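## Task

Every yellow sponge sits above a lot number printed on the shelf edge under it. Find each yellow sponge whose lot number occurs at least twice anywhere in the storeroom and place it on the desk. The robot must not tip over or be left leaning. An item counts only if it stays on the desk without the robot holding it there.

## Robot and tools

ROBOT. TidyBot++: a four-caster mobile base (0.54 m long, 0.50 m wide, 0.38 m tall) carrying one seven-joint arm with a two-finger gripper. There is only one arm. The shoulder sits 0.12 m ahead of the base centre, 0.68 m off the floor. Cameras: base_camera (fixed on the base) and wrist_camera (looks along the hand). The arm begins folded, hand down, poking up to 0.08 m beyond the base front, elbow up to 1.15 m high. A downward-pointing hand reaches at most about 0.94 m above the floor, and only near the base.

FRAMES. Base frame: origin on the floor below the base centre, x forward, y left, z up. hand_pose is reported in it: the point between the finger pads; its z axis runs along the fingers, its y axis is the closing direction. Odometry frame = base frame at the start. Heading is positive leftward, -3.142 to 3.142; base_odometry counts wheel turns, so slip looks like travel and drift of a few centimetres and degrees builds up over many moves. base_tilt is in degrees, forward and right positive.

execute_actions. Argument "actions": a list holding one action or none (empty returns only state and images). Optional "cameras": list of "base_camera", "wrist_camera" or "all"; omitted or null means all, [] means none; the "pictures" line gives the image order. An action may contain:
- "base": exactly one key, a relative offset from where the base last reported itself: translate_m (metres, forward +, -2 to 2), strafe_m (metres, left +, -2 to 2) or rotate_rad (radians, counter-clockwise from above +, -6.3 to 6.3).
- "joints": absolute targets by name, radians. joint_1_rad any angle (turns whole arm about vertical; positive is clockwise from above, opposite to rotate_rad). joint_2_rad shoulder, -2.249 to 2.249. joint_3_rad any angle. joint_4_rad elbow, -2.579 to 2.579. joint_5_rad any angle. joint_6_rad wrist, -2.099 to 2.099. joint_7_rad any angle (hand down: positive is counter-clockwise from above; at 1.57 the fingers open toward robot left/right). gripper_pos 0 (open, pad gap about 85 mm) to 1 (closed); gap is roughly 85 x (1 - gripper_pos) mm. Any-angle joints go the short way, so send steps below half a turn for bigger rotations. Done tolerances: ±0.039 for joints 1-4, ±0.056 for 5-7, ±0.03 gripper.
- "speeds": caps for this action only: translate_m and strafe_m 0.05-0.5 m/s, rotate_rad 0.1-1.57 rad/s (top values are the defaults).
A base move needing over 8.667 s at its cap, an unknown key, or an out-of-range value gets the whole call refused. No action runs past 15 s. Joints omitted from an action may keep pushing toward earlier targets unseen. Once a result reports a stop, the rest of that reply's moving calls are skipped.

ARM GEOMETRY. Upper arm 0.42 m, forearm 0.31 m, hand 0.31 m. With joint_1_rad 0, joint_3_rad 3.14, joint_5_rad 0 (close to start) the arm stays in the base's x-z plane; segment tilts from vertical (forward +) are joint_2, joint_2 - joint_4, and joint_2 - joint_4 - joint_6. Hand reach ahead of the shoulder = sum of length x sin(tilt); height above it = sum of length x cos(tilt). Closed fingertips stick about 20 mm past hand_pose.

Other tools: wait(seconds 0-10) commands nothing and returns state and images. zoom_image(camera, region [x0,y0,x1,y1] pixels, origin top-left, max 504x504) enlarges the latest full image; use it to read lot numbers. read_manual(section "licences") gives only licence text. finished_scene(scene) ends the current scene permanently and reports success; only call it once items rest stably on the desk. The robot keeps its last command while you compose a reply.

RESULTS. base_status / joint_status: "done"; "off_target" (stopped short, may still push); "contact_stop" or "time_out" (target dropped, holding). Base "done" only means wheels turned enough; a blocked base may report done while short. "joint command not followed" with "cause:" means the self-collision check withheld arm targets (gripper still acts) and they may be retried later; joints show "not_followed". on_its_own lists uncommanded motion. Gripper at 1 "done" means empty hand; "off_target" means something is held. motor_effort: percent of max, bracketed peak, noisy with fixed offsets. Motor temperatures: one per arm joint; MOTOR HOT from 60 °C, OVER-TEMPERATURE FAULT at 75 °C (arm sinks; keys show "limit_stop_at_motor_heat", resend). "ARM HIT" means the arm struck the base or itself. Torque faults (joints 1-4 limit 104.5 N m, warning 56.7; joints 5-7 limit 51.3, warning 29.4) freeze the arm and gripper for 10 s while the base carries on.

ACCURACY. Friction leaves joints a little off while reporting done; the hand is often 1-2 cm off, more when extended, and hand_pose itself can be off, so trust images. To correct, send last command + (desired - read). Held loads make the arm sag; never command a joint to its current reading while holding something.

AVOID. Dropping, slamming or shoving objects hard; driving while the arm is snagged above about 0.8 m (tipping); sideways force on a raised hand; driving the arm into things (torque faults); long heavy holds (heat); fingers near the floor. If the robot leans, retract the arm or back away. Loose objects can occasionally be nudged by outside pushes, so check placements before finishing.

Each tool is called as a command line: name --argument value for each argument, lists and objects as JSON in quotes; but a table of rows of numbers goes row by row, as --pt "numbers of a row", without its own name.

## Session

execute_actions --actions '[]'

Scene clock: 0.00 s.
Motor temperatures (°C, as the motors report them): [35 34 29 34 40 36 40]
base_odometry: x=+0.000 y=+0.000 heading=+0.000 (m, m, rad; odometry frame)
base_tilt: forward=-0.3 right=+0.6 (deg)
base_status: not commanded
joint_positions: joint_1_rad=+0.002 joint_2_rad=-0.310 joint_3_rad=+3.103 joint_4_rad=-2.511 joint_5_rad=+0.041 joint_6_rad=-0.819 joint_7_rad=+1.615 gripper_pos=+0.000
joint_status: not commanded
motor_effort: joint_1_rad=+0 joint_2_rad=-4 joint_3_rad=+0 joint_4_rad=+14 joint_5_rad=+1 joint_6_rad=+1 joint_7_rad=+0 (%)
hand_pose: x=+0.2821 y=-0.0035 z=+0.5882 quat_wxyz=(+0.022, +0.997, +0.052, +0.060) (m; base frame)
pictures: base_camera, wrist_camera
Images, in order (width x height): base_camera 644x364, wrist_camera 644x476.

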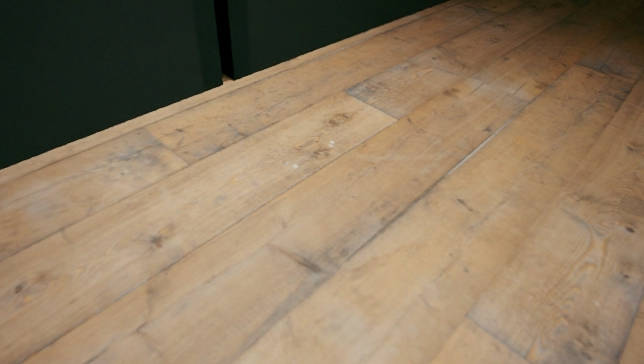

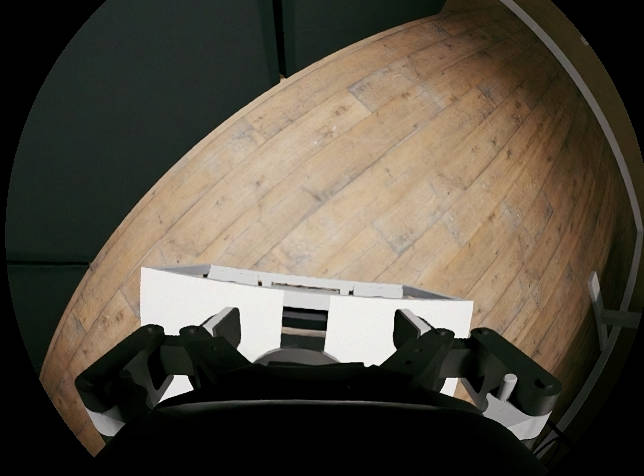

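Point the hand forward (hand angle 1.57: j6=0.63).

execute_actions --actions '[{"joints":{"joint_6_rad":0.63,"joint_1_rad":1.2}}]' --cameras '["wrist_camera"]'

execute_actions --actions '[{"joints":{"joint_1_rad":3.3}}]' --cameras '["wrist_camera"]'

execute_actions --actions '[{"joints":{"joint_1_rad":5.4}}]' --cameras '["wrist_camera"]'

Scene clock: 2.63 s.
Motor temperatures (°C, as the motors report them): [35 34 29 34 40 36 40]
base_odometry: x=+0.000 y=+0.000 heading=+0.000 (m, m, rad; odometry frame)
base_tilt: forward=-0.3 right=+0.6 (deg)
base_status: not commanded
joint_positions: joint_1_rad=+1.184 joint_2_rad=-0.310 joint_3_rad=+3.103 joint_4_rad=-2.511 joint_5_rad=+0.041 joint_6_rad=+0.601 joint_7_rad=+1.615 gripper_pos=+0.000
joint_status: all done
motor_effort: joint_1_rad=+0(1) joint_2_rad=-7(6) joint_3_rad=+1(1) joint_4_rad=+19(19) joint_5_rad=+0(1) joint_6_rad=+9(9) joint_7_rad=+0(0) (%)
hand_pose: x=+0.3084 y=-0.3932 z=+0.8874 quat_wxyz=(+0.397, +0.624, -0.355, +0.572) (m; base frame)
pictures: wrist_camera
Images, in order (width x height): wrist_camera 644x476.

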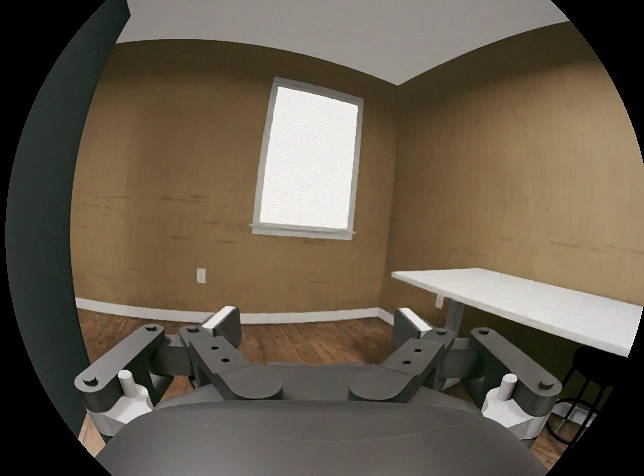

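Scene clock: 5.83 s.
Motor temperatures (°C, as the motors report them): [35 34 29 34 40 36 40]
base_odometry: x=+0.000 y=+0.000 heading=+0.000 (m, m, rad; odometry frame)
base_tilt: forward=-0.4 right=+0.6 (deg)
base_status: not commanded
joint_positions: joint_1_rad=+3.284 joint_2_rad=-0.310 joint_3_rad=+3.103 joint_4_rad=-2.511 joint_5_rad=+0.041 joint_6_rad=+0.601 joint_7_rad=+1.615 gripper_pos=+0.000
joint_status: all done
motor_effort: joint_1_rad=-1(1) joint_2_rad=-6(7) joint_3_rad=+1(1) joint_4_rad=+18(18) joint_5_rad=+0(0) joint_6_rad=+9(9) joint_7_rad=+0(0) (%)
hand_pose: x=-0.3161 y=+0.0350 z=+0.8874 quat_wxyz=(+0.694, +0.002, -0.718, -0.060) (m; base frame)
pictures: wrist_camera
Images, in order (width x height): wrist_camera 644x476.

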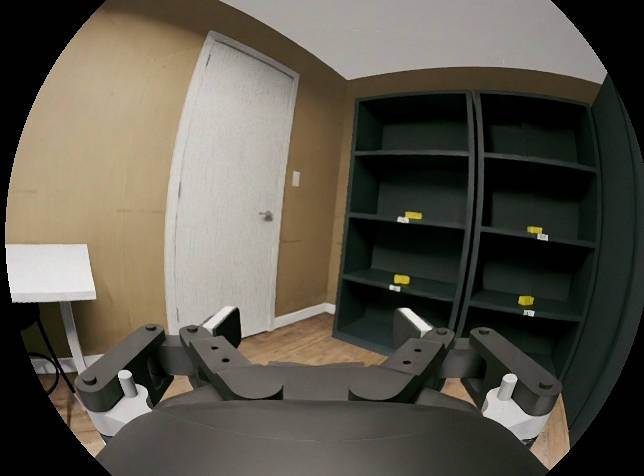

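Scene clock: 9.03 s.
Motor temperatures (°C, as the motors report them): [35 34 29 34 40 36 40]
base_odometry: x=+0.000 y=+0.000 heading=+0.000 (m, m, rad; odometry frame)
base_tilt: forward=-0.4 right=+0.6 (deg)
base_status: not commanded
joint_positions: joint_1_rad=+5.384 joint_2_rad=-0.310 joint_3_rad=+3.103 joint_4_rad=-2.511 joint_5_rad=+0.041 joint_6_rad=+0.601 joint_7_rad=+1.615 gripper_pos=+0.000
joint_status: all done
motor_effort: joint_1_rad=-1(0) joint_2_rad=-6(7) joint_3_rad=+0(1) joint_4_rad=+18(18) joint_5_rad=+1(0) joint_6_rad=+9(9) joint_7_rad=+0(0) (%)
hand_pose: x=+0.3689 y=+0.3579 z=+0.8874 quat_wxyz=(+0.293, -0.622, -0.359, -0.631) (m; base frame)
pictures: wrist_camera
Images, in order (width x height): wrist_camera 644x476.

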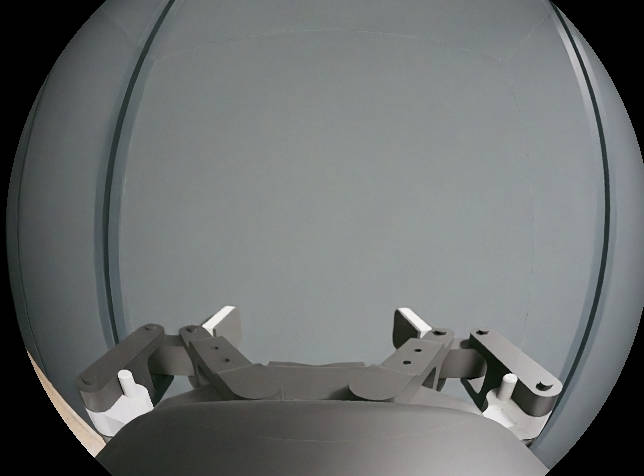

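execute_actions --actions '[{"base":{"rotate_rad":2.52},"joints":{"joint_1_rad":6.28,"joint_3_rad":3.14,"joint_5_rad":0,"joint_7_rad":1.57}}]' --cameras '[]'

execute_actions --actions '[{"base":{"translate_m":1.0}}]'

zoom_image --camera "wrist_camera" --region '[70,100,574,400]'

Scene clock: 12.13 s.
Motor temperatures (°C, as the motors report them): [35 34 29 34 40 36 40]
base_odometry: x=+0.000 y=+0.000 heading=+2.519 (m, m, rad; odometry frame)
base_tilt: forward=-0.3 right=+0.6 (deg)
base_status: done
joint_positions: joint_1_rad=+6.262 joint_2_rad=-0.310 joint_3_rad=+3.124 joint_4_rad=-2.511 joint_5_rad=+0.041 joint_6_rad=+0.601 joint_7_rad=+1.594 gripper_pos=+0.000
joint_status: all done
motor_effort: joint_1_rad=-1(1) joint_2_rad=-6(7) joint_3_rad=+0(2) joint_4_rad=+19(18) joint_5_rad=+1(0) joint_6_rad=+9(9) joint_7_rad=-1(1) (%)
hand_pose: x=+0.5549 y=+0.0261 z=+0.8876 quat_wxyz=(+0.000, -0.716, -0.044, -0.696) (m; base frame)
pictures: none
No camera images: the call's "cameras" was empty. Leave "cameras" out to get every camera's image.

Scene clock: 15.50 s.
Motor temperatures (°C, as the motors report them): [35 34 29 34 40 36 40]
base_odometry: x=-0.814 y=+0.581 heading=+2.520 (m, m, rad; odometry frame)
base_tilt: forward=-0.3 right=+0.6 (deg)
base_status: done
joint_positions: joint_1_rad=+6.262 joint_2_rad=-0.310 joint_3_rad=+3.125 joint_4_rad=-2.511 joint_5_rad=+0.041 joint_6_rad=+0.601 joint_7_rad=+1.594 gripper_pos=+0.000
joint_status: not commanded
motor_effort: joint_1_rad=+0(0) joint_2_rad=-7(10) joint_3_rad=+1(1) joint_4_rad=+18(19) joint_5_rad=+1(0) joint_6_rad=+9(10) joint_7_rad=+0(0) (%)
hand_pose: x=+0.5548 y=+0.0258 z=+0.8878 quat_wxyz=(+0.000, -0.716, -0.044, -0.696) (m; base frame)
pictures: base_camera, wrist_camera
Images, in order (width x height): base_camera 644x364, wrist_camera 644x476.

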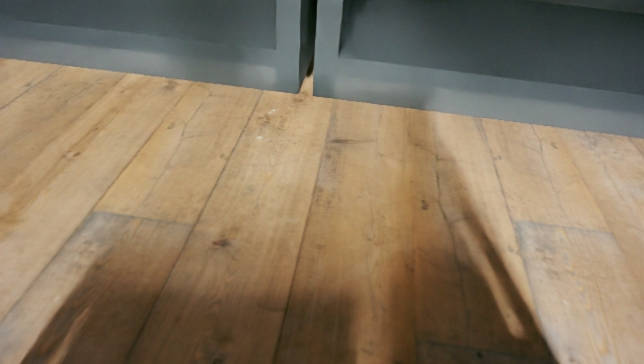

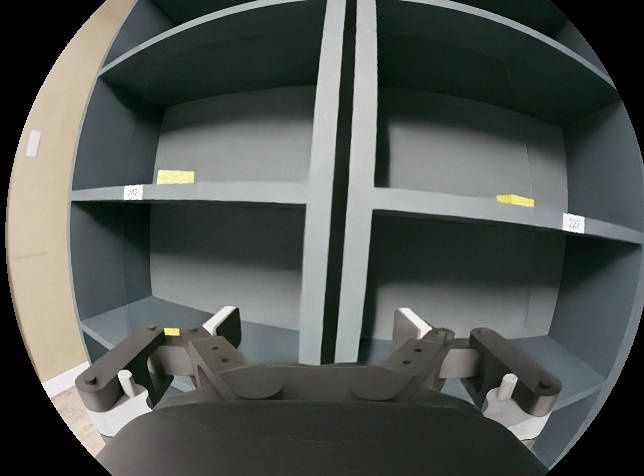

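Region (70, 100, 574, 400) of wrist_camera's 644x476 image, scaled by 1.000; it fills the top 300 rows of this view, and the rest is white.

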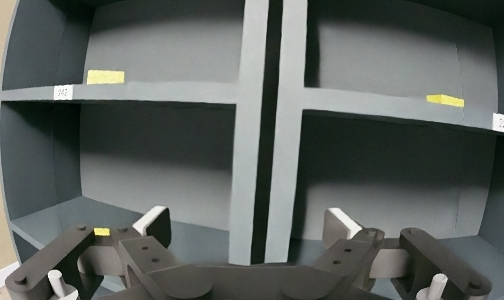

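execute_actions --actions '[{"base":{"rotate_rad":-0.12},"joints":{"joint_6_rad":0.2}}]' --cameras '[]'

execute_actions --actions '[{"base":{"translate_m":-0.3}}]'

zoom_image --camera "wrist_camera" --region '[80,60,330,310]'

zoom_image --camera "wrist_camera" --region '[330,60,640,310]'

Scene clock: 16.53 s.
Motor temperatures (°C, as the motors report them): [35 34 29 34 40 36 40]
base_odometry: x=-0.814 y=+0.582 heading=+2.400 (m, m, rad; odometry frame)
base_tilt: forward=-0.3 right=+0.6 (deg)
base_status: done
joint_positions: joint_1_rad=+6.268 joint_2_rad=-0.310 joint_3_rad=+3.131 joint_4_rad=-2.511 joint_5_rad=+0.041 joint_6_rad=+0.207 joint_7_rad=+1.594 gripper_pos=+0.000
joint_status: all done
motor_effort: joint_1_rad=+0(1) joint_2_rad=-6(8) joint_3_rad=+0(2) joint_4_rad=+18(20) joint_5_rad=+1(0) joint_6_rad=+9(10) joint_7_rad=+0(0) (%)
hand_pose: x=+0.5280 y=+0.0148 z=+0.7692 quat_wxyz=(-0.008, -0.839, -0.040, -0.543) (m; base frame)
pictures: none
No camera images: the call's "cameras" was empty. Leave "cameras" out to get every camera's image.

Scene clock: 18.43 s.
Motor temperatures (°C, as the motors report them): [35 34 29 34 40 36 40]
base_odometry: x=-0.593 y=+0.378 heading=+2.399 (m, m, rad; odometry frame)
base_tilt: forward=-0.4 right=+0.6 (deg)
base_status: done
joint_positions: joint_1_rad=+6.268 joint_2_rad=-0.312 joint_3_rad=+3.131 joint_4_rad=-2.511 joint_5_rad=+0.041 joint_6_rad=+0.207 joint_7_rad=+1.594 gripper_pos=+0.000
joint_status: not commanded
motor_effort: joint_1_rad=+0(1) joint_2_rad=-6(9) joint_3_rad=+0(1) joint_4_rad=+18(19) joint_5_rad=+1(1) joint_6_rad=+9(9) joint_7_rad=+0(0) (%)
hand_pose: x=+0.5279 y=+0.0148 z=+0.7699 quat_wxyz=(-0.008, -0.838, -0.040, -0.543) (m; base frame)
pictures: base_camera, wrist_camera
Images, in order (width x height): base_camera 644x364, wrist_camera 644x476.

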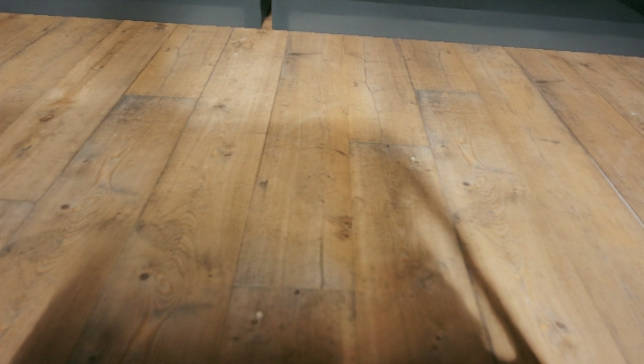

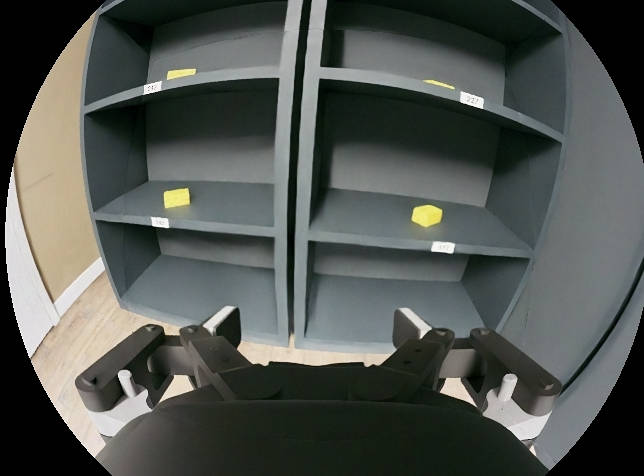

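Region (80, 60, 330, 310) of wrist_camera's 644x476 image, scaled by 2.016.

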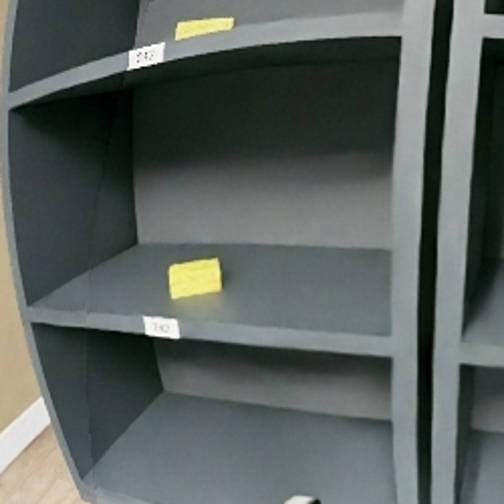

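Region (330, 60, 640, 310) of wrist_camera's 644x476 image, scaled by 1.626; it fills the top 406 rows of this view, and the rest is white.

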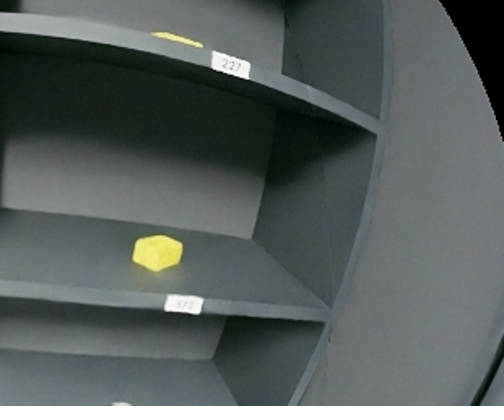

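execute_actions --actions '[{"base":{"rotate_rad":-0.1}}]' --cameras '[]'

execute_actions --actions '[{"base":{"strafe_m":0.7}}]'

zoom_image --camera "wrist_camera" --region '[220,40,470,290]'

Scene clock: 19.47 s.
Motor temperatures (°C, as the motors report them): [35 34 29 34 40 36 40]
base_odometry: x=-0.593 y=+0.378 heading=+2.299 (m, m, rad; odometry frame)
base_tilt: forward=-0.4 right=+0.6 (deg)
base_status: done
joint_positions: joint_1_rad=+6.270 joint_2_rad=-0.312 joint_3_rad=+3.133 joint_4_rad=-2.511 joint_5_rad=+0.041 joint_6_rad=+0.207 joint_7_rad=+1.594 gripper_pos=+0.000
joint_status: not commanded
motor_effort: joint_1_rad=+0(1) joint_2_rad=-6(7) joint_3_rad=+0(2) joint_4_rad=+18(18) joint_5_rad=+1(0) joint_6_rad=+8(9) joint_7_rad=+0(0) (%)
hand_pose: x=+0.5279 y=+0.0132 z=+0.7699 quat_wxyz=(-0.009, -0.839, -0.039, -0.543) (m; base frame)
pictures: none
No camera images: the call's "cameras" was empty. Leave "cameras" out to get every camera's image.

Scene clock: 22.27 s.
Motor temperatures (°C, as the motors report them): [35 34 29 34 40 36 40]
base_odometry: x=-1.115 y=-0.087 heading=+2.299 (m, m, rad; odometry frame)
base_tilt: forward=-0.4 right=+0.6 (deg)
base_status: done
joint_positions: joint_1_rad=+6.270 joint_2_rad=-0.312 joint_3_rad=+3.133 joint_4_rad=-2.511 joint_5_rad=+0.041 joint_6_rad=+0.207 joint_7_rad=+1.594 gripper_pos=+0.000
joint_status: not commanded
motor_effort: joint_1_rad=-1(2) joint_2_rad=-7(7) joint_3_rad=+1(1) joint_4_rad=+18(18) joint_5_rad=+1(0) joint_6_rad=+8(9) joint_7_rad=+0(0) (%)
hand_pose: x=+0.5279 y=+0.0130 z=+0.7699 quat_wxyz=(-0.009, -0.839, -0.038, -0.543) (m; base frame)
pictures: base_camera, wrist_camera
Images, in order (width x height): base_camera 644x364, wrist_camera 644x476.

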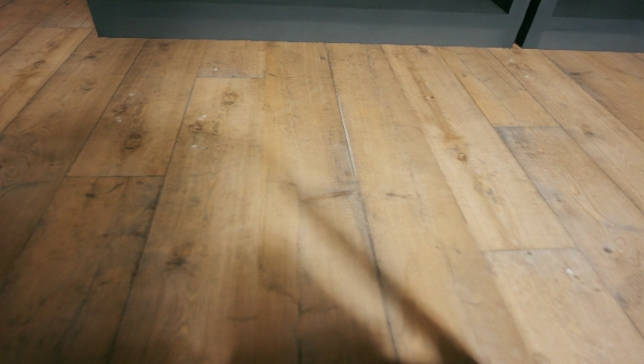

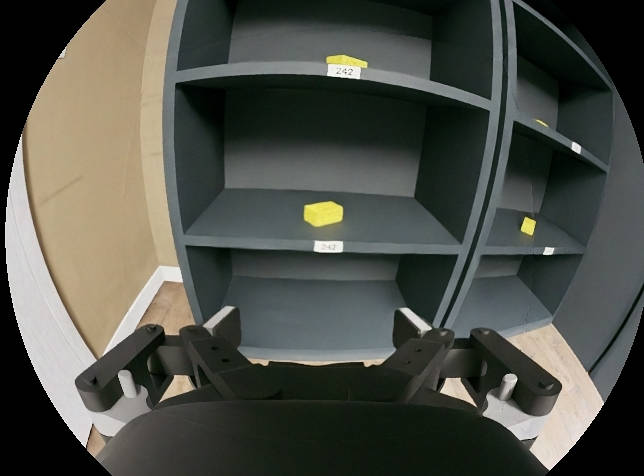

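Region (220, 40, 470, 290) of wrist_camera's 644x476 image, scaled by 2.016.

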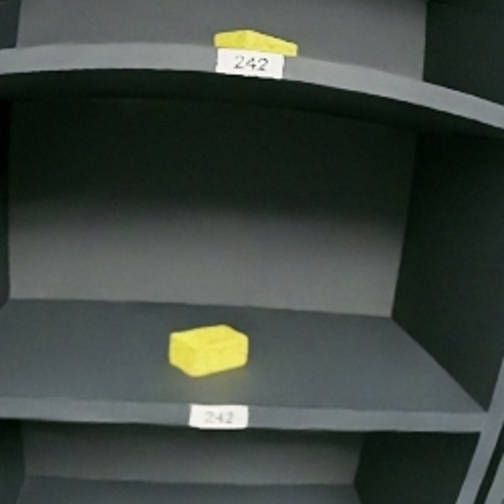

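execute_actions --actions '[{"base":{"translate_m":-0.1},"joints":{"joint_2_rad":1.1,"joint_4_rad":-1.68,"joint_6_rad":1.21}}]' --cameras '["wrist_camera"]'

Scene clock: 25.40 s.
Motor temperatures (°C, as the motors report them): [35 34 29 34 40 36 40]
base_odometry: x=-1.049 y=-0.162 heading=+2.299 (m, m, rad; odometry frame)
base_tilt: forward=-0.3 right=+0.6 (deg)
base_status: done
joint_positions: joint_1_rad=+6.270 joint_2_rad=+1.093 joint_3_rad=+3.133 joint_4_rad=-1.706 joint_5_rad=+0.041 joint_6_rad=+1.177 joint_7_rad=+1.594 gripper_pos=+0.000
joint_status: all done
motor_effort: joint_1_rad=+0(0) joint_2_rad=-39(41) joint_3_rad=-1(1) joint_4_rad=+10(19) joint_5_rad=+1(1) joint_6_rad=+9(9) joint_7_rad=+0(0) (%)
hand_pose: x=+0.9085 y=+0.0276 z=+0.5633 quat_wxyz=(+0.009, -0.724, -0.031, -0.689) (m; base frame)
pictures: wrist_camera
Images, in order (width x height): wrist_camera 644x476.

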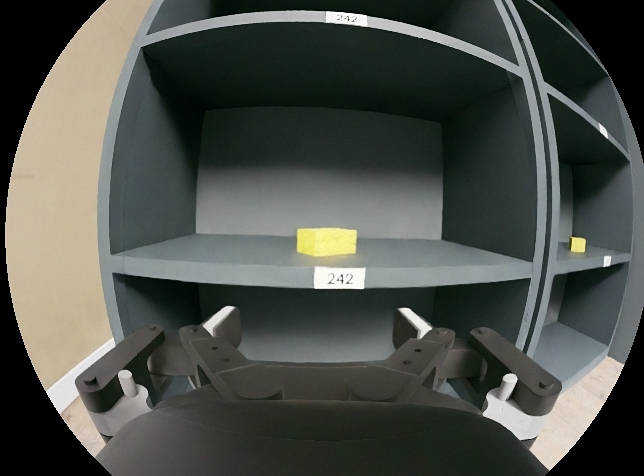

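execute_actions --actions '[{"joints":{"joint_2_rad":1.04,"joint_6_rad":1.2}}]' --cameras '[]'

execute_actions --actions '[{"base":{"translate_m":0.2}}]' --cameras '["wrist_camera"]'

Scene clock: 26.60 s.
Motor temperatures (°C, as the motors report them): [35 34 29 34 40 36 40]
base_odometry: x=-1.049 y=-0.162 heading=+2.299 (m, m, rad; odometry frame)
base_tilt: forward=-0.3 right=+0.6 (deg)
base_status: not commanded
joint_positions: joint_1_rad=+6.270 joint_2_rad=+1.045 joint_3_rad=+3.133 joint_4_rad=-1.701 joint_5_rad=+0.041 joint_6_rad=+1.177 joint_7_rad=+1.594 gripper_pos=+0.000
joint_status: all done
motor_effort: joint_1_rad=+0(1) joint_2_rad=-39(41) joint_3_rad=-1(1) joint_4_rad=+12(12) joint_5_rad=+0(1) joint_6_rad=+9(9) joint_7_rad=-1(0) (%)
hand_pose: x=+0.9148 y=+0.0277 z=+0.6036 quat_wxyz=(+0.008, -0.706, -0.031, -0.708) (m; base frame)
pictures: none
No camera images: the call's "cameras" was empty. Leave "cameras" out to get every camera's image.

Scene clock: 28.27 s.
Motor temperatures (°C, as the motors report them): [35 34 29 34 40 36 40]
base_odometry: x=-1.182 y=-0.013 heading=+2.299 (m, m, rad; odometry frame)
base_tilt: forward=-0.3 right=+0.6 (deg)
base_status: done
joint_positions: joint_1_rad=+6.270 joint_2_rad=+1.045 joint_3_rad=+3.133 joint_4_rad=-1.697 joint_5_rad=+0.039 joint_6_rad=+1.177 joint_7_rad=+1.594 gripper_pos=+0.000
joint_status: not commanded
motor_effort: joint_1_rad=+0(3) joint_2_rad=-39(41) joint_3_rad=-1(2) joint_4_rad=+11(13) joint_5_rad=+1(0) joint_6_rad=+9(10) joint_7_rad=+0(0) (%)
hand_pose: x=+0.9161 y=+0.0265 z=+0.6055 quat_wxyz=(+0.008, -0.704, -0.029, -0.709) (m; base frame)
pictures: wrist_camera
Images, in order (width x height): wrist_camera 644x476.

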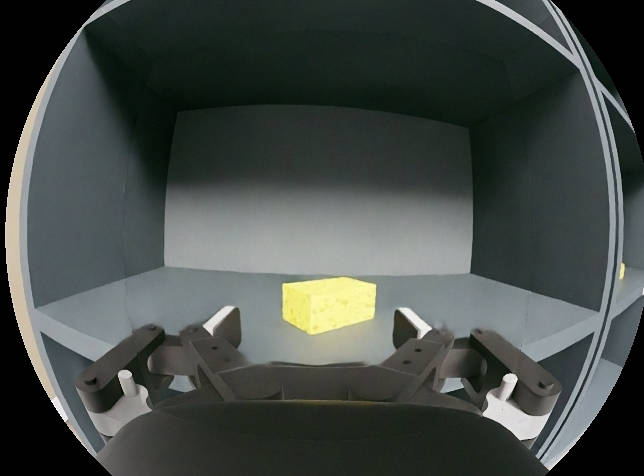

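execute_actions --actions '[{"base":{"translate_m":0.12},"speeds":{"translate_m":0.1}}]' --cameras '["wrist_camera"]'

execute_actions --actions '[{"joints":{"gripper_pos":1}}]' --cameras '["wrist_camera"]'

Scene clock: 30.17 s.
Motor temperatures (°C, as the motors report them): [35 34 29 34 40 36 40]
base_odometry: x=-1.263 y=+0.076 heading=+2.300 (m, m, rad; odometry frame)
base_tilt: forward=-0.3 right=+0.6 (deg)
base_status: done
joint_positions: joint_1_rad=+6.271 joint_2_rad=+1.045 joint_3_rad=+3.133 joint_4_rad=-1.696 joint_5_rad=+0.039 joint_6_rad=+1.177 joint_7_rad=+1.594 gripper_pos=+0.000
joint_status: not commanded
motor_effort: joint_1_rad=+0(3) joint_2_rad=-39(40) joint_3_rad=-1(2) joint_4_rad=+11(12) joint_5_rad=+1(0) joint_6_rad=+9(10) joint_7_rad=-1(0) (%)
hand_pose: x=+0.9162 y=+0.0264 z=+0.6057 quat_wxyz=(+0.008, -0.704, -0.029, -0.709) (m; base frame)
pictures: wrist_camera
Images, in order (width x height): wrist_camera 644x476.

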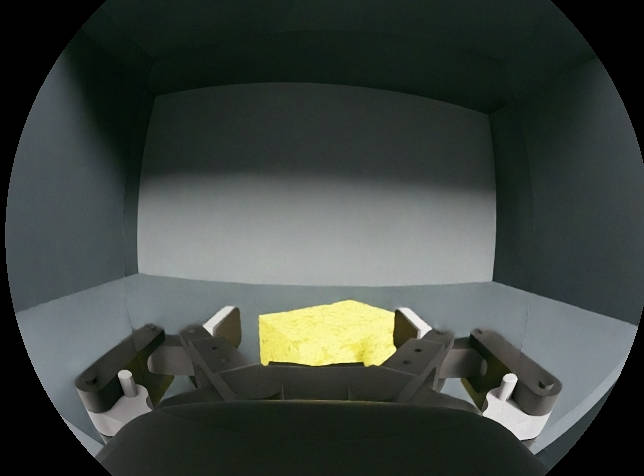

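Scene clock: 31.27 s.
Motor temperatures (°C, as the motors report them): [35 34 29 34 40 36 40]
base_odometry: x=-1.263 y=+0.076 heading=+2.300 (m, m, rad; odometry frame)
base_tilt: forward=-0.3 right=+0.6 (deg)
base_status: not commanded
joint_positions: joint_1_rad=+6.271 joint_2_rad=+1.045 joint_3_rad=+3.133 joint_4_rad=-1.696 joint_5_rad=+0.039 joint_6_rad=+1.177 joint_7_rad=+1.594 gripper_pos=+0.999
joint_status: all done
motor_effort: joint_1_rad=-1(0) joint_2_rad=-39(39) joint_3_rad=-1(1) joint_4_rad=+12(11) joint_5_rad=+1(1) joint_6_rad=+9(9) joint_7_rad=+0(1) (%)
hand_pose: x=+0.9162 y=+0.0264 z=+0.6057 quat_wxyz=(+0.008, -0.704, -0.029, -0.709) (m; base frame)
pictures: wrist_camera
Images, in order (width x height): wrist_camera 644x476.

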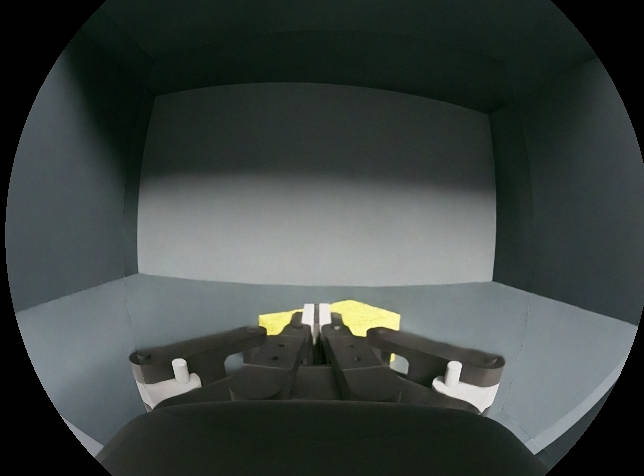

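Too high. Back, lower, retry.

execute_actions --actions '[{"base":{"translate_m":-0.13},"joints":{"gripper_pos":0}}]' --cameras '[]'

execute_actions --actions '[{"joints":{"joint_2_rad":1.11}}]' --cameras '[]'

execute_actions --actions '[{"base":{"translate_m":0.15},"speeds":{"translate_m":0.1}}]' --cameras '["wrist_camera"]'

execute_actions --actions '[{"joints":{"gripper_pos":1}}]' --cameras '["wrist_camera"]'

Scene clock: 32.90 s.
Motor temperatures (°C, as the motors report them): [35 34 29 34 40 36 40]
base_odometry: x=-1.176 y=-0.021 heading=+2.300 (m, m, rad; odometry frame)
base_tilt: forward=-0.3 right=+0.6 (deg)
base_status: done
joint_positions: joint_1_rad=+6.271 joint_2_rad=+1.045 joint_3_rad=+3.133 joint_4_rad=-1.696 joint_5_rad=+0.038 joint_6_rad=+1.177 joint_7_rad=+1.594 gripper_pos=+0.000
joint_status: all done
motor_effort: joint_1_rad=+0(3) joint_2_rad=-39(40) joint_3_rad=-1(2) joint_4_rad=+11(13) joint_5_rad=+1(0) joint_6_rad=+9(9) joint_7_rad=+0(1) (%)
hand_pose: x=+0.9164 y=+0.0258 z=+0.6059 quat_wxyz=(+0.007, -0.704, -0.029, -0.710) (m; base frame)
pictures: none
No camera images: the call's "cameras" was empty. Leave "cameras" out to get every camera's image.

Scene clock: 33.80 s.
Motor temperatures (°C, as the motors report them): [35 35 29 34 40 36 40]
base_odometry: x=-1.176 y=-0.021 heading=+2.300 (m, m, rad; odometry frame)
base_tilt: forward=-0.3 right=+0.6 (deg)
base_status: not commanded
joint_positions: joint_1_rad=+6.271 joint_2_rad=+1.108 joint_3_rad=+3.133 joint_4_rad=-1.696 joint_5_rad=+0.038 joint_6_rad=+1.177 joint_7_rad=+1.594 gripper_pos=+0.000
joint_status: all done
motor_effort: joint_1_rad=+0(0) joint_2_rad=-38(42) joint_3_rad=-1(1) joint_4_rad=+10(12) joint_5_rad=+1(1) joint_6_rad=+9(10) joint_7_rad=+0(0) (%)
hand_pose: x=+0.9100 y=+0.0257 z=+0.5561 quat_wxyz=(+0.008, -0.726, -0.029, -0.687) (m; base frame)
pictures: none
No camera images: the call's "cameras" was empty. Leave "cameras" out to get every camera's image.

Scene clock: 35.87 s.
Motor temperatures (°C, as the motors report them): [35 35 29 34 40 36 40]
base_odometry: x=-1.276 y=+0.091 heading=+2.302 (m, m, rad; odometry frame)
base_tilt: forward=-0.3 right=+0.6 (deg)
base_status: done
joint_positions: joint_1_rad=+6.271 joint_2_rad=+1.106 joint_3_rad=+3.133 joint_4_rad=-1.695 joint_5_rad=+0.038 joint_6_rad=+1.180 joint_7_rad=+1.593 gripper_pos=+0.000
joint_status: not commanded
motor_effort: joint_1_rad=+0(1) joint_2_rad=-39(41) joint_3_rad=-1(2) joint_4_rad=+10(13) joint_5_rad=+1(0) joint_6_rad=+9(10) joint_7_rad=+0(0) (%)
hand_pose: x=+0.9103 y=+0.0256 z=+0.5583 quat_wxyz=(+0.008, -0.724, -0.028, -0.689) (m; base frame)
pictures: wrist_camera
Images, in order (width x height): wrist_camera 644x476.

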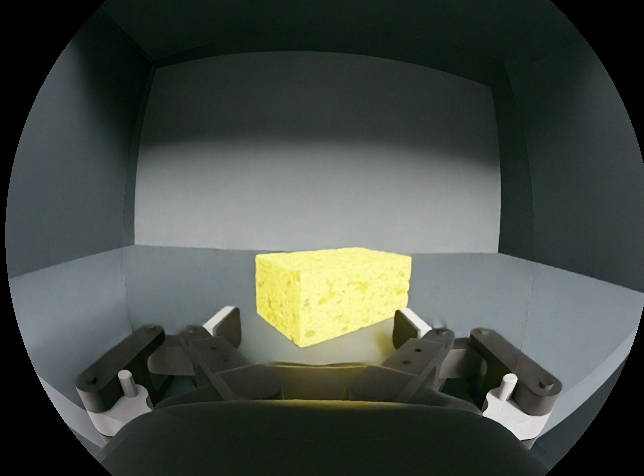

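Scene clock: 36.97 s.
Motor temperatures (°C, as the motors report them): [35 35 29 34 40 36 40]
base_odometry: x=-1.276 y=+0.091 heading=+2.302 (m, m, rad; odometry frame)
base_tilt: forward=-0.3 right=+0.6 (deg)
base_status: not commanded
joint_positions: joint_1_rad=+6.271 joint_2_rad=+1.106 joint_3_rad=+3.133 joint_4_rad=-1.695 joint_5_rad=+0.038 joint_6_rad=+1.180 joint_7_rad=+1.593 gripper_pos=+0.999
joint_status: all done
motor_effort: joint_1_rad=-1(0) joint_2_rad=-39(40) joint_3_rad=-1(1) joint_4_rad=+11(11) joint_5_rad=+1(1) joint_6_rad=+9(9) joint_7_rad=+0(0) (%)
hand_pose: x=+0.9103 y=+0.0256 z=+0.5583 quat_wxyz=(+0.008, -0.724, -0.028, -0.689) (m; base frame)
pictures: wrist_camera
Images, in order (width x height): wrist_camera 644x476.

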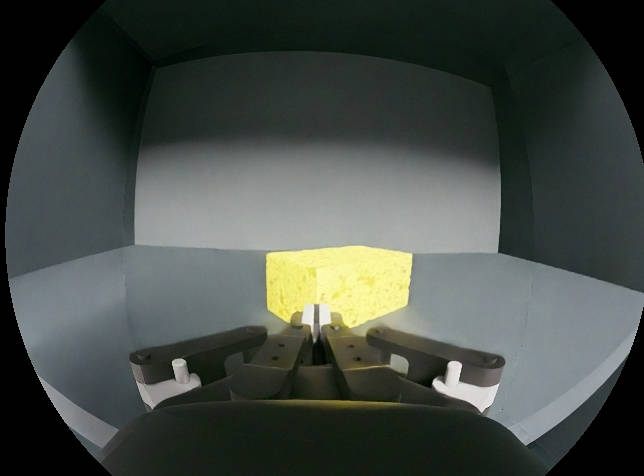

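Push its right end with closed fingers to rotate it.

execute_actions --actions '[{"base":{"strafe_m":-0.045},"speeds":{"strafe_m":0.1}}]' --cameras '[]'

execute_actions --actions '[{"base":{"translate_m":0.09},"speeds":{"translate_m":0.1}}]' --cameras '[]'

execute_actions --actions '[{"base":{"translate_m":-0.12}}]' --cameras '[]'

execute_actions --actions '[{"base":{"strafe_m":0.045},"joints":{"gripper_pos":0}}]' --cameras '["wrist_camera"]'

Scene clock: 38.20 s.
Motor temperatures (°C, as the motors report them): [35 35 29 34 40 36 40]
base_odometry: x=-1.243 y=+0.121 heading=+2.302 (m, m, rad; odometry frame)
base_tilt: forward=-0.3 right=+0.6 (deg)
base_status: done
joint_positions: joint_1_rad=+6.276 joint_2_rad=+1.106 joint_3_rad=+3.133 joint_4_rad=-1.695 joint_5_rad=+0.038 joint_6_rad=+1.180 joint_7_rad=+1.593 gripper_pos=+0.999
joint_status: not commanded
motor_effort: joint_1_rad=-1(5) joint_2_rad=-39(40) joint_3_rad=-1(2) joint_4_rad=+11(12) joint_5_rad=+1(0) joint_6_rad=+9(9) joint_7_rad=+0(0) (%)
hand_pose: x=+0.9105 y=+0.0216 z=+0.5583 quat_wxyz=(+0.007, -0.724, -0.027, -0.689) (m; base frame)
pictures: none
No camera images: the call's "cameras" was empty. Leave "cameras" out to get every camera's image.

Scene clock: 41.40 s.
Motor temperatures (°C, as the motors report them): [35 35 29 34 40 36 40]
base_odometry: x=-1.300 y=+0.185 heading=+2.303 (m, m, rad; odometry frame)
base_tilt: forward=-0.4 right=+0.6 (deg)
base_status: translate_m time_out (by the wheels' count: +0.086 of +0.090)
joint_positions: joint_1_rad=+6.278 joint_2_rad=+1.056 joint_3_rad=+3.133 joint_4_rad=-1.886 joint_5_rad=+0.038 joint_6_rad=+1.280 joint_7_rad=+1.589 gripper_pos=+0.999
joint_status: not commanded
motor_effort: joint_1_rad=+0(4) joint_2_rad=-28(42) joint_3_rad=+0(3) joint_4_rad=+44(52) joint_5_rad=-4(5) joint_6_rad=-3(10) joint_7_rad=-1(2) (%)
hand_pose: x=+0.8572 y=+0.0205 z=+0.5531 quat_wxyz=(+0.009, -0.738, -0.024, -0.674) (m; base frame)
pictures: none
No camera images: the call's "cameras" was empty. Leave "cameras" out to get every camera's image.

not run: a stop came earlier in this reply.

not run: a stop came earlier in this reply.

execute_actions --actions '[{"base":{"translate_m":-0.12}}]' --cameras '["wrist_camera"]'

Scene clock: 43.00 s.
Motor temperatures (°C, as the motors report them): [35 35 29 34 40 36 40]
base_odometry: x=-1.220 y=+0.096 heading=+2.302 (m, m, rad; odometry frame)
base_tilt: forward=-0.3 right=+0.6 (deg)
base_status: done
joint_positions: joint_1_rad=+6.278 joint_2_rad=+1.110 joint_3_rad=+3.134 joint_4_rad=-1.674 joint_5_rad=+0.038 joint_6_rad=+1.228 joint_7_rad=+1.587 gripper_pos=+0.999
joint_status: not commanded
motor_effort: joint_1_rad=+0(2) joint_2_rad=-40(41) joint_3_rad=-1(2) joint_4_rad=+10(47) joint_5_rad=+1(4) joint_6_rad=+9(9) joint_7_rad=+0(1) (%)
hand_pose: x=+0.9169 y=+0.0201 z=+0.5797 quat_wxyz=(+0.008, -0.701, -0.023, -0.713) (m; base frame)
pictures: wrist_camera
Images, in order (width x height): wrist_camera 644x476.

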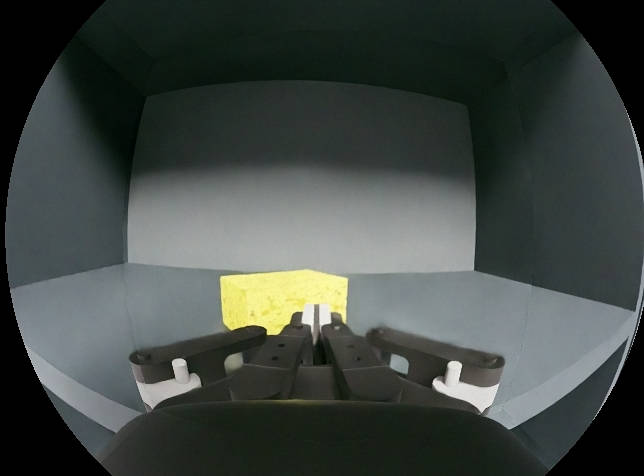

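execute_actions --actions '[{"base":{"translate_m":-0.25}}]' --cameras '[]'

execute_actions --actions '[{"base":{"strafe_m":0.04},"joints":{"joint_2_rad":0.92,"joint_4_rad":-0.8,"joint_6_rad":-0.85,"joint_7_rad":0.44,"gripper_pos":0}}]' --cameras '[]'

execute_actions --actions '[{"base":{"translate_m":0.31},"speeds":{"translate_m":0.15}}]' --cameras '["wrist_camera"]'

Scene clock: 45.10 s.
Motor temperatures (°C, as the motors report them): [35 35 29 34 40 36 40]
base_odometry: x=-1.053 y=-0.090 heading=+2.303 (m, m, rad; odometry frame)
base_tilt: forward=-0.3 right=+0.6 (deg)
base_status: done
joint_positions: joint_1_rad=+6.278 joint_2_rad=+1.109 joint_3_rad=+3.134 joint_4_rad=-1.674 joint_5_rad=+0.038 joint_6_rad=+1.228 joint_7_rad=+1.587 gripper_pos=+0.999
joint_status: not commanded
motor_effort: joint_1_rad=+0(2) joint_2_rad=-40(43) joint_3_rad=-1(2) joint_4_rad=+10(12) joint_5_rad=+1(0) joint_6_rad=+9(10) joint_7_rad=+0(0) (%)
hand_pose: x=+0.9169 y=+0.0201 z=+0.5798 quat_wxyz=(+0.008, -0.701, -0.023, -0.713) (m; base frame)
pictures: none
No camera images: the call's "cameras" was empty. Leave "cameras" out to get every camera's image.

Scene clock: 47.60 s.
Motor temperatures (°C, as the motors report them): [35 35 29 34 40 36 40]
base_odometry: x=-1.082 y=-0.117 heading=+2.303 (m, m, rad; odometry frame)
base_tilt: forward=-0.3 right=+0.6 (deg)
base_status: done
joint_positions: joint_1_rad=+6.273 joint_2_rad=+0.926 joint_3_rad=+3.134 joint_4_rad=-0.820 joint_5_rad=+0.037 joint_6_rad=-0.822 joint_7_rad=+0.460 gripper_pos=+0.000
joint_status: all done
motor_effort: joint_1_rad=+0(4) joint_2_rad=-44(46) joint_3_rad=+0(2) joint_4_rad=+19(19) joint_5_rad=+1(2) joint_6_rad=+5(10) joint_7_rad=+0(0) (%)
hand_pose: x=+0.9338 y=+0.0049 z=+0.6187 quat_wxyz=(+0.139, -0.822, +0.494, -0.247) (m; base frame)
pictures: none
No camera images: the call's "cameras" was empty. Leave "cameras" out to get every camera's image.

Scene clock: 50.33 s.
Motor temperatures (°C, as the motors report them): [35 35 29 34 40 36 40]
base_odometry: x=-1.290 y=+0.114 heading=+2.304 (m, m, rad; odometry frame)
base_tilt: forward=-0.3 right=+0.6 (deg)
base_status: done
joint_positions: joint_1_rad=+6.273 joint_2_rad=+0.925 joint_3_rad=+3.134 joint_4_rad=-0.820 joint_5_rad=+0.037 joint_6_rad=-0.823 joint_7_rad=+0.460 gripper_pos=+0.000
joint_status: not commanded
motor_effort: joint_1_rad=+0(1) joint_2_rad=-44(46) joint_3_rad=+0(1) joint_4_rad=+19(20) joint_5_rad=+1(1) joint_6_rad=+5(6) joint_7_rad=+0(0) (%)
hand_pose: x=+0.9337 y=+0.0049 z=+0.6192 quat_wxyz=(+0.139, -0.822, +0.494, -0.247) (m; base frame)
pictures: wrist_camera
Images, in order (width x height): wrist_camera 644x476.

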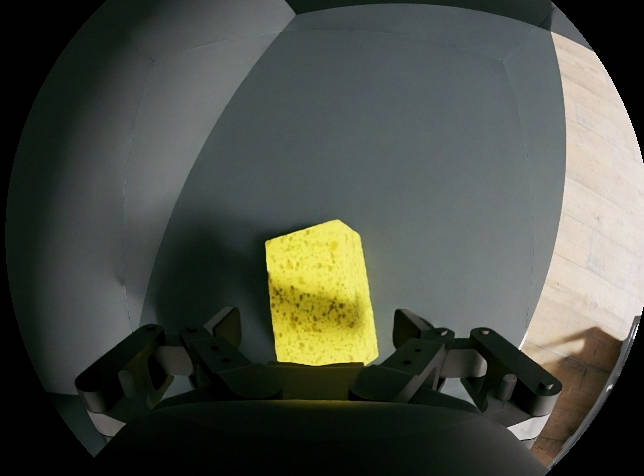

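Nicely aligned. Descend along the hand axis.

execute_actions --actions '[{"base":{"translate_m":0.03},"joints":{"joint_2_rad":0.985}}]' --cameras '[]'

execute_actions --actions '[{"joints":{"gripper_pos":1}}]' --cameras '[]'

execute_actions --actions '[{"joints":{"joint_2_rad":0.93}}]' --cameras '[]'

execute_actions --actions '[{"base":{"translate_m":-0.5}}]' --cameras '[]'

execute_actions --actions '[{"joints":{"joint_2_rad":0.3,"joint_4_rad":-1.3,"joint_6_rad":-0.5,"joint_7_rad":1.57}}]' --cameras '[]'

execute_actions --actions '[{"base":{"rotate_rad":2.2}}]'

Scene clock: 51.67 s.
Motor temperatures (°C, as the motors report them): [35 35 29 34 40 36 40]
base_odometry: x=-1.310 y=+0.136 heading=+2.304 (m, m, rad; odometry frame)
base_tilt: forward=-0.3 right=+0.6 (deg)
base_status: done
joint_positions: joint_1_rad=+6.273 joint_2_rad=+0.986 joint_3_rad=+3.134 joint_4_rad=-0.815 joint_5_rad=+0.037 joint_6_rad=-0.823 joint_7_rad=+0.460 gripper_pos=+0.000
joint_status: all done
motor_effort: joint_1_rad=+0(3) joint_2_rad=-45(46) joint_3_rad=+0(2) joint_4_rad=+19(19) joint_5_rad=+1(2) joint_6_rad=+4(6) joint_7_rad=+0(0) (%)
hand_pose: x=+0.9300 y=+0.0048 z=+0.5719 quat_wxyz=(+0.125, -0.829, +0.497, -0.224) (m; base frame)
pictures: none
No camera images: the call's "cameras" was empty. Leave "cameras" out to get every camera's image.

Scene clock: 52.77 s.
Motor temperatures (°C, as the motors report them): [35 35 29 34 40 36 40]
base_odometry: x=-1.310 y=+0.136 heading=+2.304 (m, m, rad; odometry frame)
base_tilt: forward=-0.3 right=+0.6 (deg)
base_status: not commanded
joint_positions: joint_1_rad=+6.274 joint_2_rad=+0.977 joint_3_rad=+3.134 joint_4_rad=-0.809 joint_5_rad=+0.037 joint_6_rad=-0.823 joint_7_rad=+0.460 gripper_pos=+0.346
joint_status: gripper_pos off_target (ended at +0.346, target +1.000)
motor_effort: joint_1_rad=-1(4) joint_2_rad=-44(46) joint_3_rad=-1(3) joint_4_rad=+18(18) joint_5_rad=+1(1) joint_6_rad=+4(5) joint_7_rad=+0(1) (%)
hand_pose: x=+0.9331 y=+0.0039 z=+0.5824 quat_wxyz=(+0.129, -0.827, +0.497, -0.230) (m; base frame)
pictures: none
No camera images: the call's "cameras" was empty. Leave "cameras" out to get every camera's image.

Scene clock: 53.67 s.
Motor temperatures (°C, as the motors report them): [35 35 29 34 40 36 40]
base_odometry: x=-1.310 y=+0.136 heading=+2.304 (m, m, rad; odometry frame)
base_tilt: forward=-0.3 right=+0.6 (deg)
base_status: not commanded
joint_positions: joint_1_rad=+6.274 joint_2_rad=+0.937 joint_3_rad=+3.134 joint_4_rad=-0.809 joint_5_rad=+0.037 joint_6_rad=-0.823 joint_7_rad=+0.460 gripper_pos=+0.346
joint_status: all done
motor_effort: joint_1_rad=+0(1) joint_2_rad=-43(49) joint_3_rad=+0(0) joint_4_rad=+19(20) joint_5_rad=+1(1) joint_6_rad=+6(5) joint_7_rad=+0(0) (%)
hand_pose: x=+0.9364 y=+0.0039 z=+0.6153 quat_wxyz=(+0.139, -0.822, +0.494, -0.247) (m; base frame)
pictures: none
No camera images: the call's "cameras" was empty. Leave "cameras" out to get every camera's image.

Scene clock: 56.23 s.
Motor temperatures (°C, as the motors report them): [35 35 29 34 40 36 40]
base_odometry: x=-0.975 y=-0.235 heading=+2.305 (m, m, rad; odometry frame)
base_tilt: forward=-0.3 right=+0.6 (deg)
base_status: done
joint_positions: joint_1_rad=+6.275 joint_2_rad=+0.935 joint_3_rad=+3.134 joint_4_rad=-0.809 joint_5_rad=+0.037 joint_6_rad=-0.824 joint_7_rad=+0.460 gripper_pos=+0.346
joint_status: not commanded
motor_effort: joint_1_rad=+0(6) joint_2_rad=-43(47) joint_3_rad=+0(2) joint_4_rad=+19(21) joint_5_rad=+1(1) joint_6_rad=+5(6) joint_7_rad=+0(0) (%)
hand_pose: x=+0.9361 y=+0.0035 z=+0.6164 quat_wxyz=(+0.139, -0.822, +0.494, -0.247) (m; base frame)
pictures: none
No camera images: the call's "cameras" was empty. Leave "cameras" out to get every camera's image.

Scene clock: 58.17 s.
Motor temperatures (°C, as the motors report them): [35 35 29 34 40 36 40]
base_odometry: x=-0.975 y=-0.235 heading=+2.305 (m, m, rad; odometry frame)
base_tilt: forward=-0.3 right=+0.6 (deg)
base_status: not commanded
joint_positions: joint_1_rad=+6.275 joint_2_rad=+0.304 joint_3_rad=+3.134 joint_4_rad=-1.275 joint_5_rad=+0.037 joint_6_rad=-0.533 joint_7_rad=+1.552 gripper_pos=+0.346
joint_status: all done
motor_effort: joint_1_rad=-1(1) joint_2_rad=-28(47) joint_3_rad=+0(1) joint_4_rad=+21(21) joint_5_rad=+1(1) joint_6_rad=+8(9) joint_7_rad=+0(0) (%)
hand_pose: x=+0.8259 y=+0.0057 z=+0.9206 quat_wxyz=(-0.007, -0.870, -0.007, -0.493) (m; base frame)
pictures: none
No camera images: the call's "cameras" was empty. Leave "cameras" out to get every camera's image.

Scene clock: 63.53 s.
Motor temperatures (°C, as the motors report them): [36 35 29 34 40 36 40]
base_odometry: x=-0.940 y=-0.233 heading=-2.134 (m, m, rad; odometry frame)
base_tilt: forward=-0.4 right=+0.6 (deg)
base_status: rotate_rad time_out (by the wheels' count: +1.844 of +2.200)
joint_positions: joint_1_rad=+6.539 joint_2_rad=+0.168 joint_3_rad=+3.382 joint_4_rad=-1.339 joint_5_rad=+0.138 joint_6_rad=-0.660 joint_7_rad=+1.550 gripper_pos=+0.387
joint_status: not commanded
on_its_own: gripper_pos moved +0.041 toward your old target +1.000
motor_effort: joint_1_rad=-46(53) joint_2_rad=+0(33) joint_3_rad=-42(50) joint_4_rad=+30(34) joint_5_rad=-22(28) joint_6_rad=+32(36) joint_7_rad=+2(7) (%)
hand_pose: x=+0.6790 y=-0.3162 z=+0.9475 quat_wxyz=(-0.188, -0.860, +0.187, -0.437) (m; base frame)
pictures: base_camera, wrist_camera
Images, in order (width x height): base_camera 644x364, wrist_camera 644x476.

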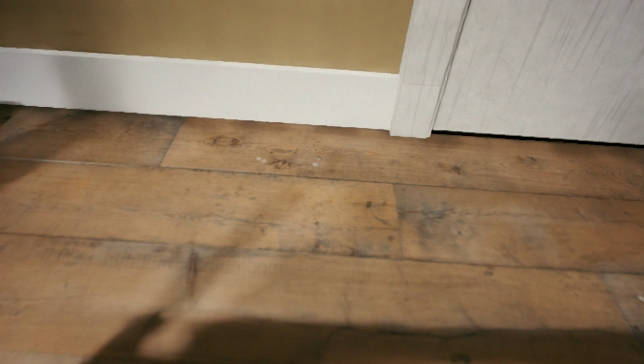

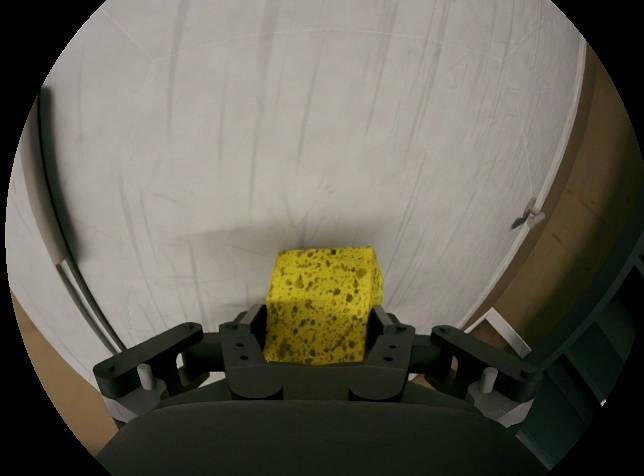

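Oops. Back off.

execute_actions --actions '[{"base":{"translate_m":-0.5}}]' --cameras '[]'

execute_actions --actions '[{"base":{"strafe_m":0.7}}]'

Scene clock: 66.17 s.
Motor temperatures (°C, as the motors report them): [36 35 29 34 40 36 40]
base_odometry: x=-0.673 y=+0.190 heading=-2.134 (m, m, rad; odometry frame)
base_tilt: forward=-0.3 right=+0.6 (deg)
base_status: done
joint_positions: joint_1_rad=+6.275 joint_2_rad=+0.296 joint_3_rad=+3.133 joint_4_rad=-1.315 joint_5_rad=+0.034 joint_6_rad=-0.524 joint_7_rad=+1.550 gripper_pos=+0.999
joint_status: not commanded
on_its_own: gripper_pos moved +0.612 to your old target +1.000
motor_effort: joint_1_rad=-1(48) joint_2_rad=-29(33) joint_3_rad=+0(44) joint_4_rad=+20(28) joint_5_rad=+1(23) joint_6_rad=+8(30) joint_7_rad=+0(4) (%)
hand_pose: x=+0.8187 y=+0.0072 z=+0.9055 quat_wxyz=(-0.004, -0.876, -0.006, -0.482) (m; base frame)
pictures: none
No camera images: the call's "cameras" was empty. Leave "cameras" out to get every camera's image.

Scene clock: 68.93 s.
Motor temperatures (°C, as the motors report them): [36 35 29 34 40 36 40]
base_odometry: x=-0.081 y=-0.183 heading=-2.133 (m, m, rad; odometry frame)
base_tilt: forward=-0.3 right=+0.6 (deg)
base_status: done
joint_positions: joint_1_rad=+6.276 joint_2_rad=+0.296 joint_3_rad=+3.134 joint_4_rad=-1.315 joint_5_rad=+0.034 joint_6_rad=-0.524 joint_7_rad=+1.550 gripper_pos=+0.999
joint_status: not commanded
motor_effort: joint_1_rad=+0(4) joint_2_rad=-29(30) joint_3_rad=+0(2) joint_4_rad=+21(21) joint_5_rad=+1(1) joint_6_rad=+8(8) joint_7_rad=+0(0) (%)
hand_pose: x=+0.8187 y=+0.0059 z=+0.9056 quat_wxyz=(-0.005, -0.876, -0.006, -0.483) (m; base frame)
pictures: base_camera, wrist_camera
Images, in order (width x height): base_camera 644x364, wrist_camera 644x476.

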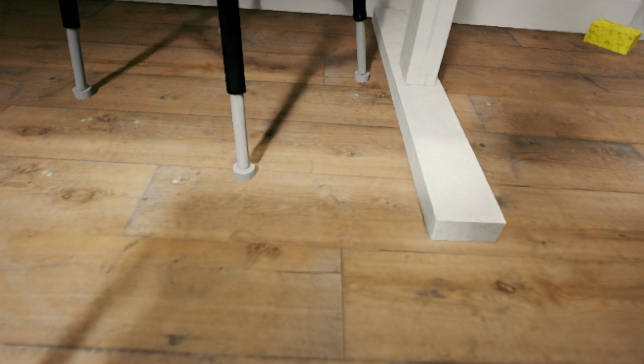

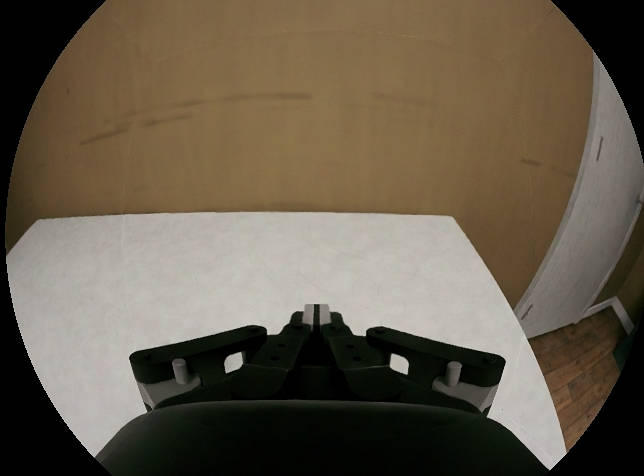

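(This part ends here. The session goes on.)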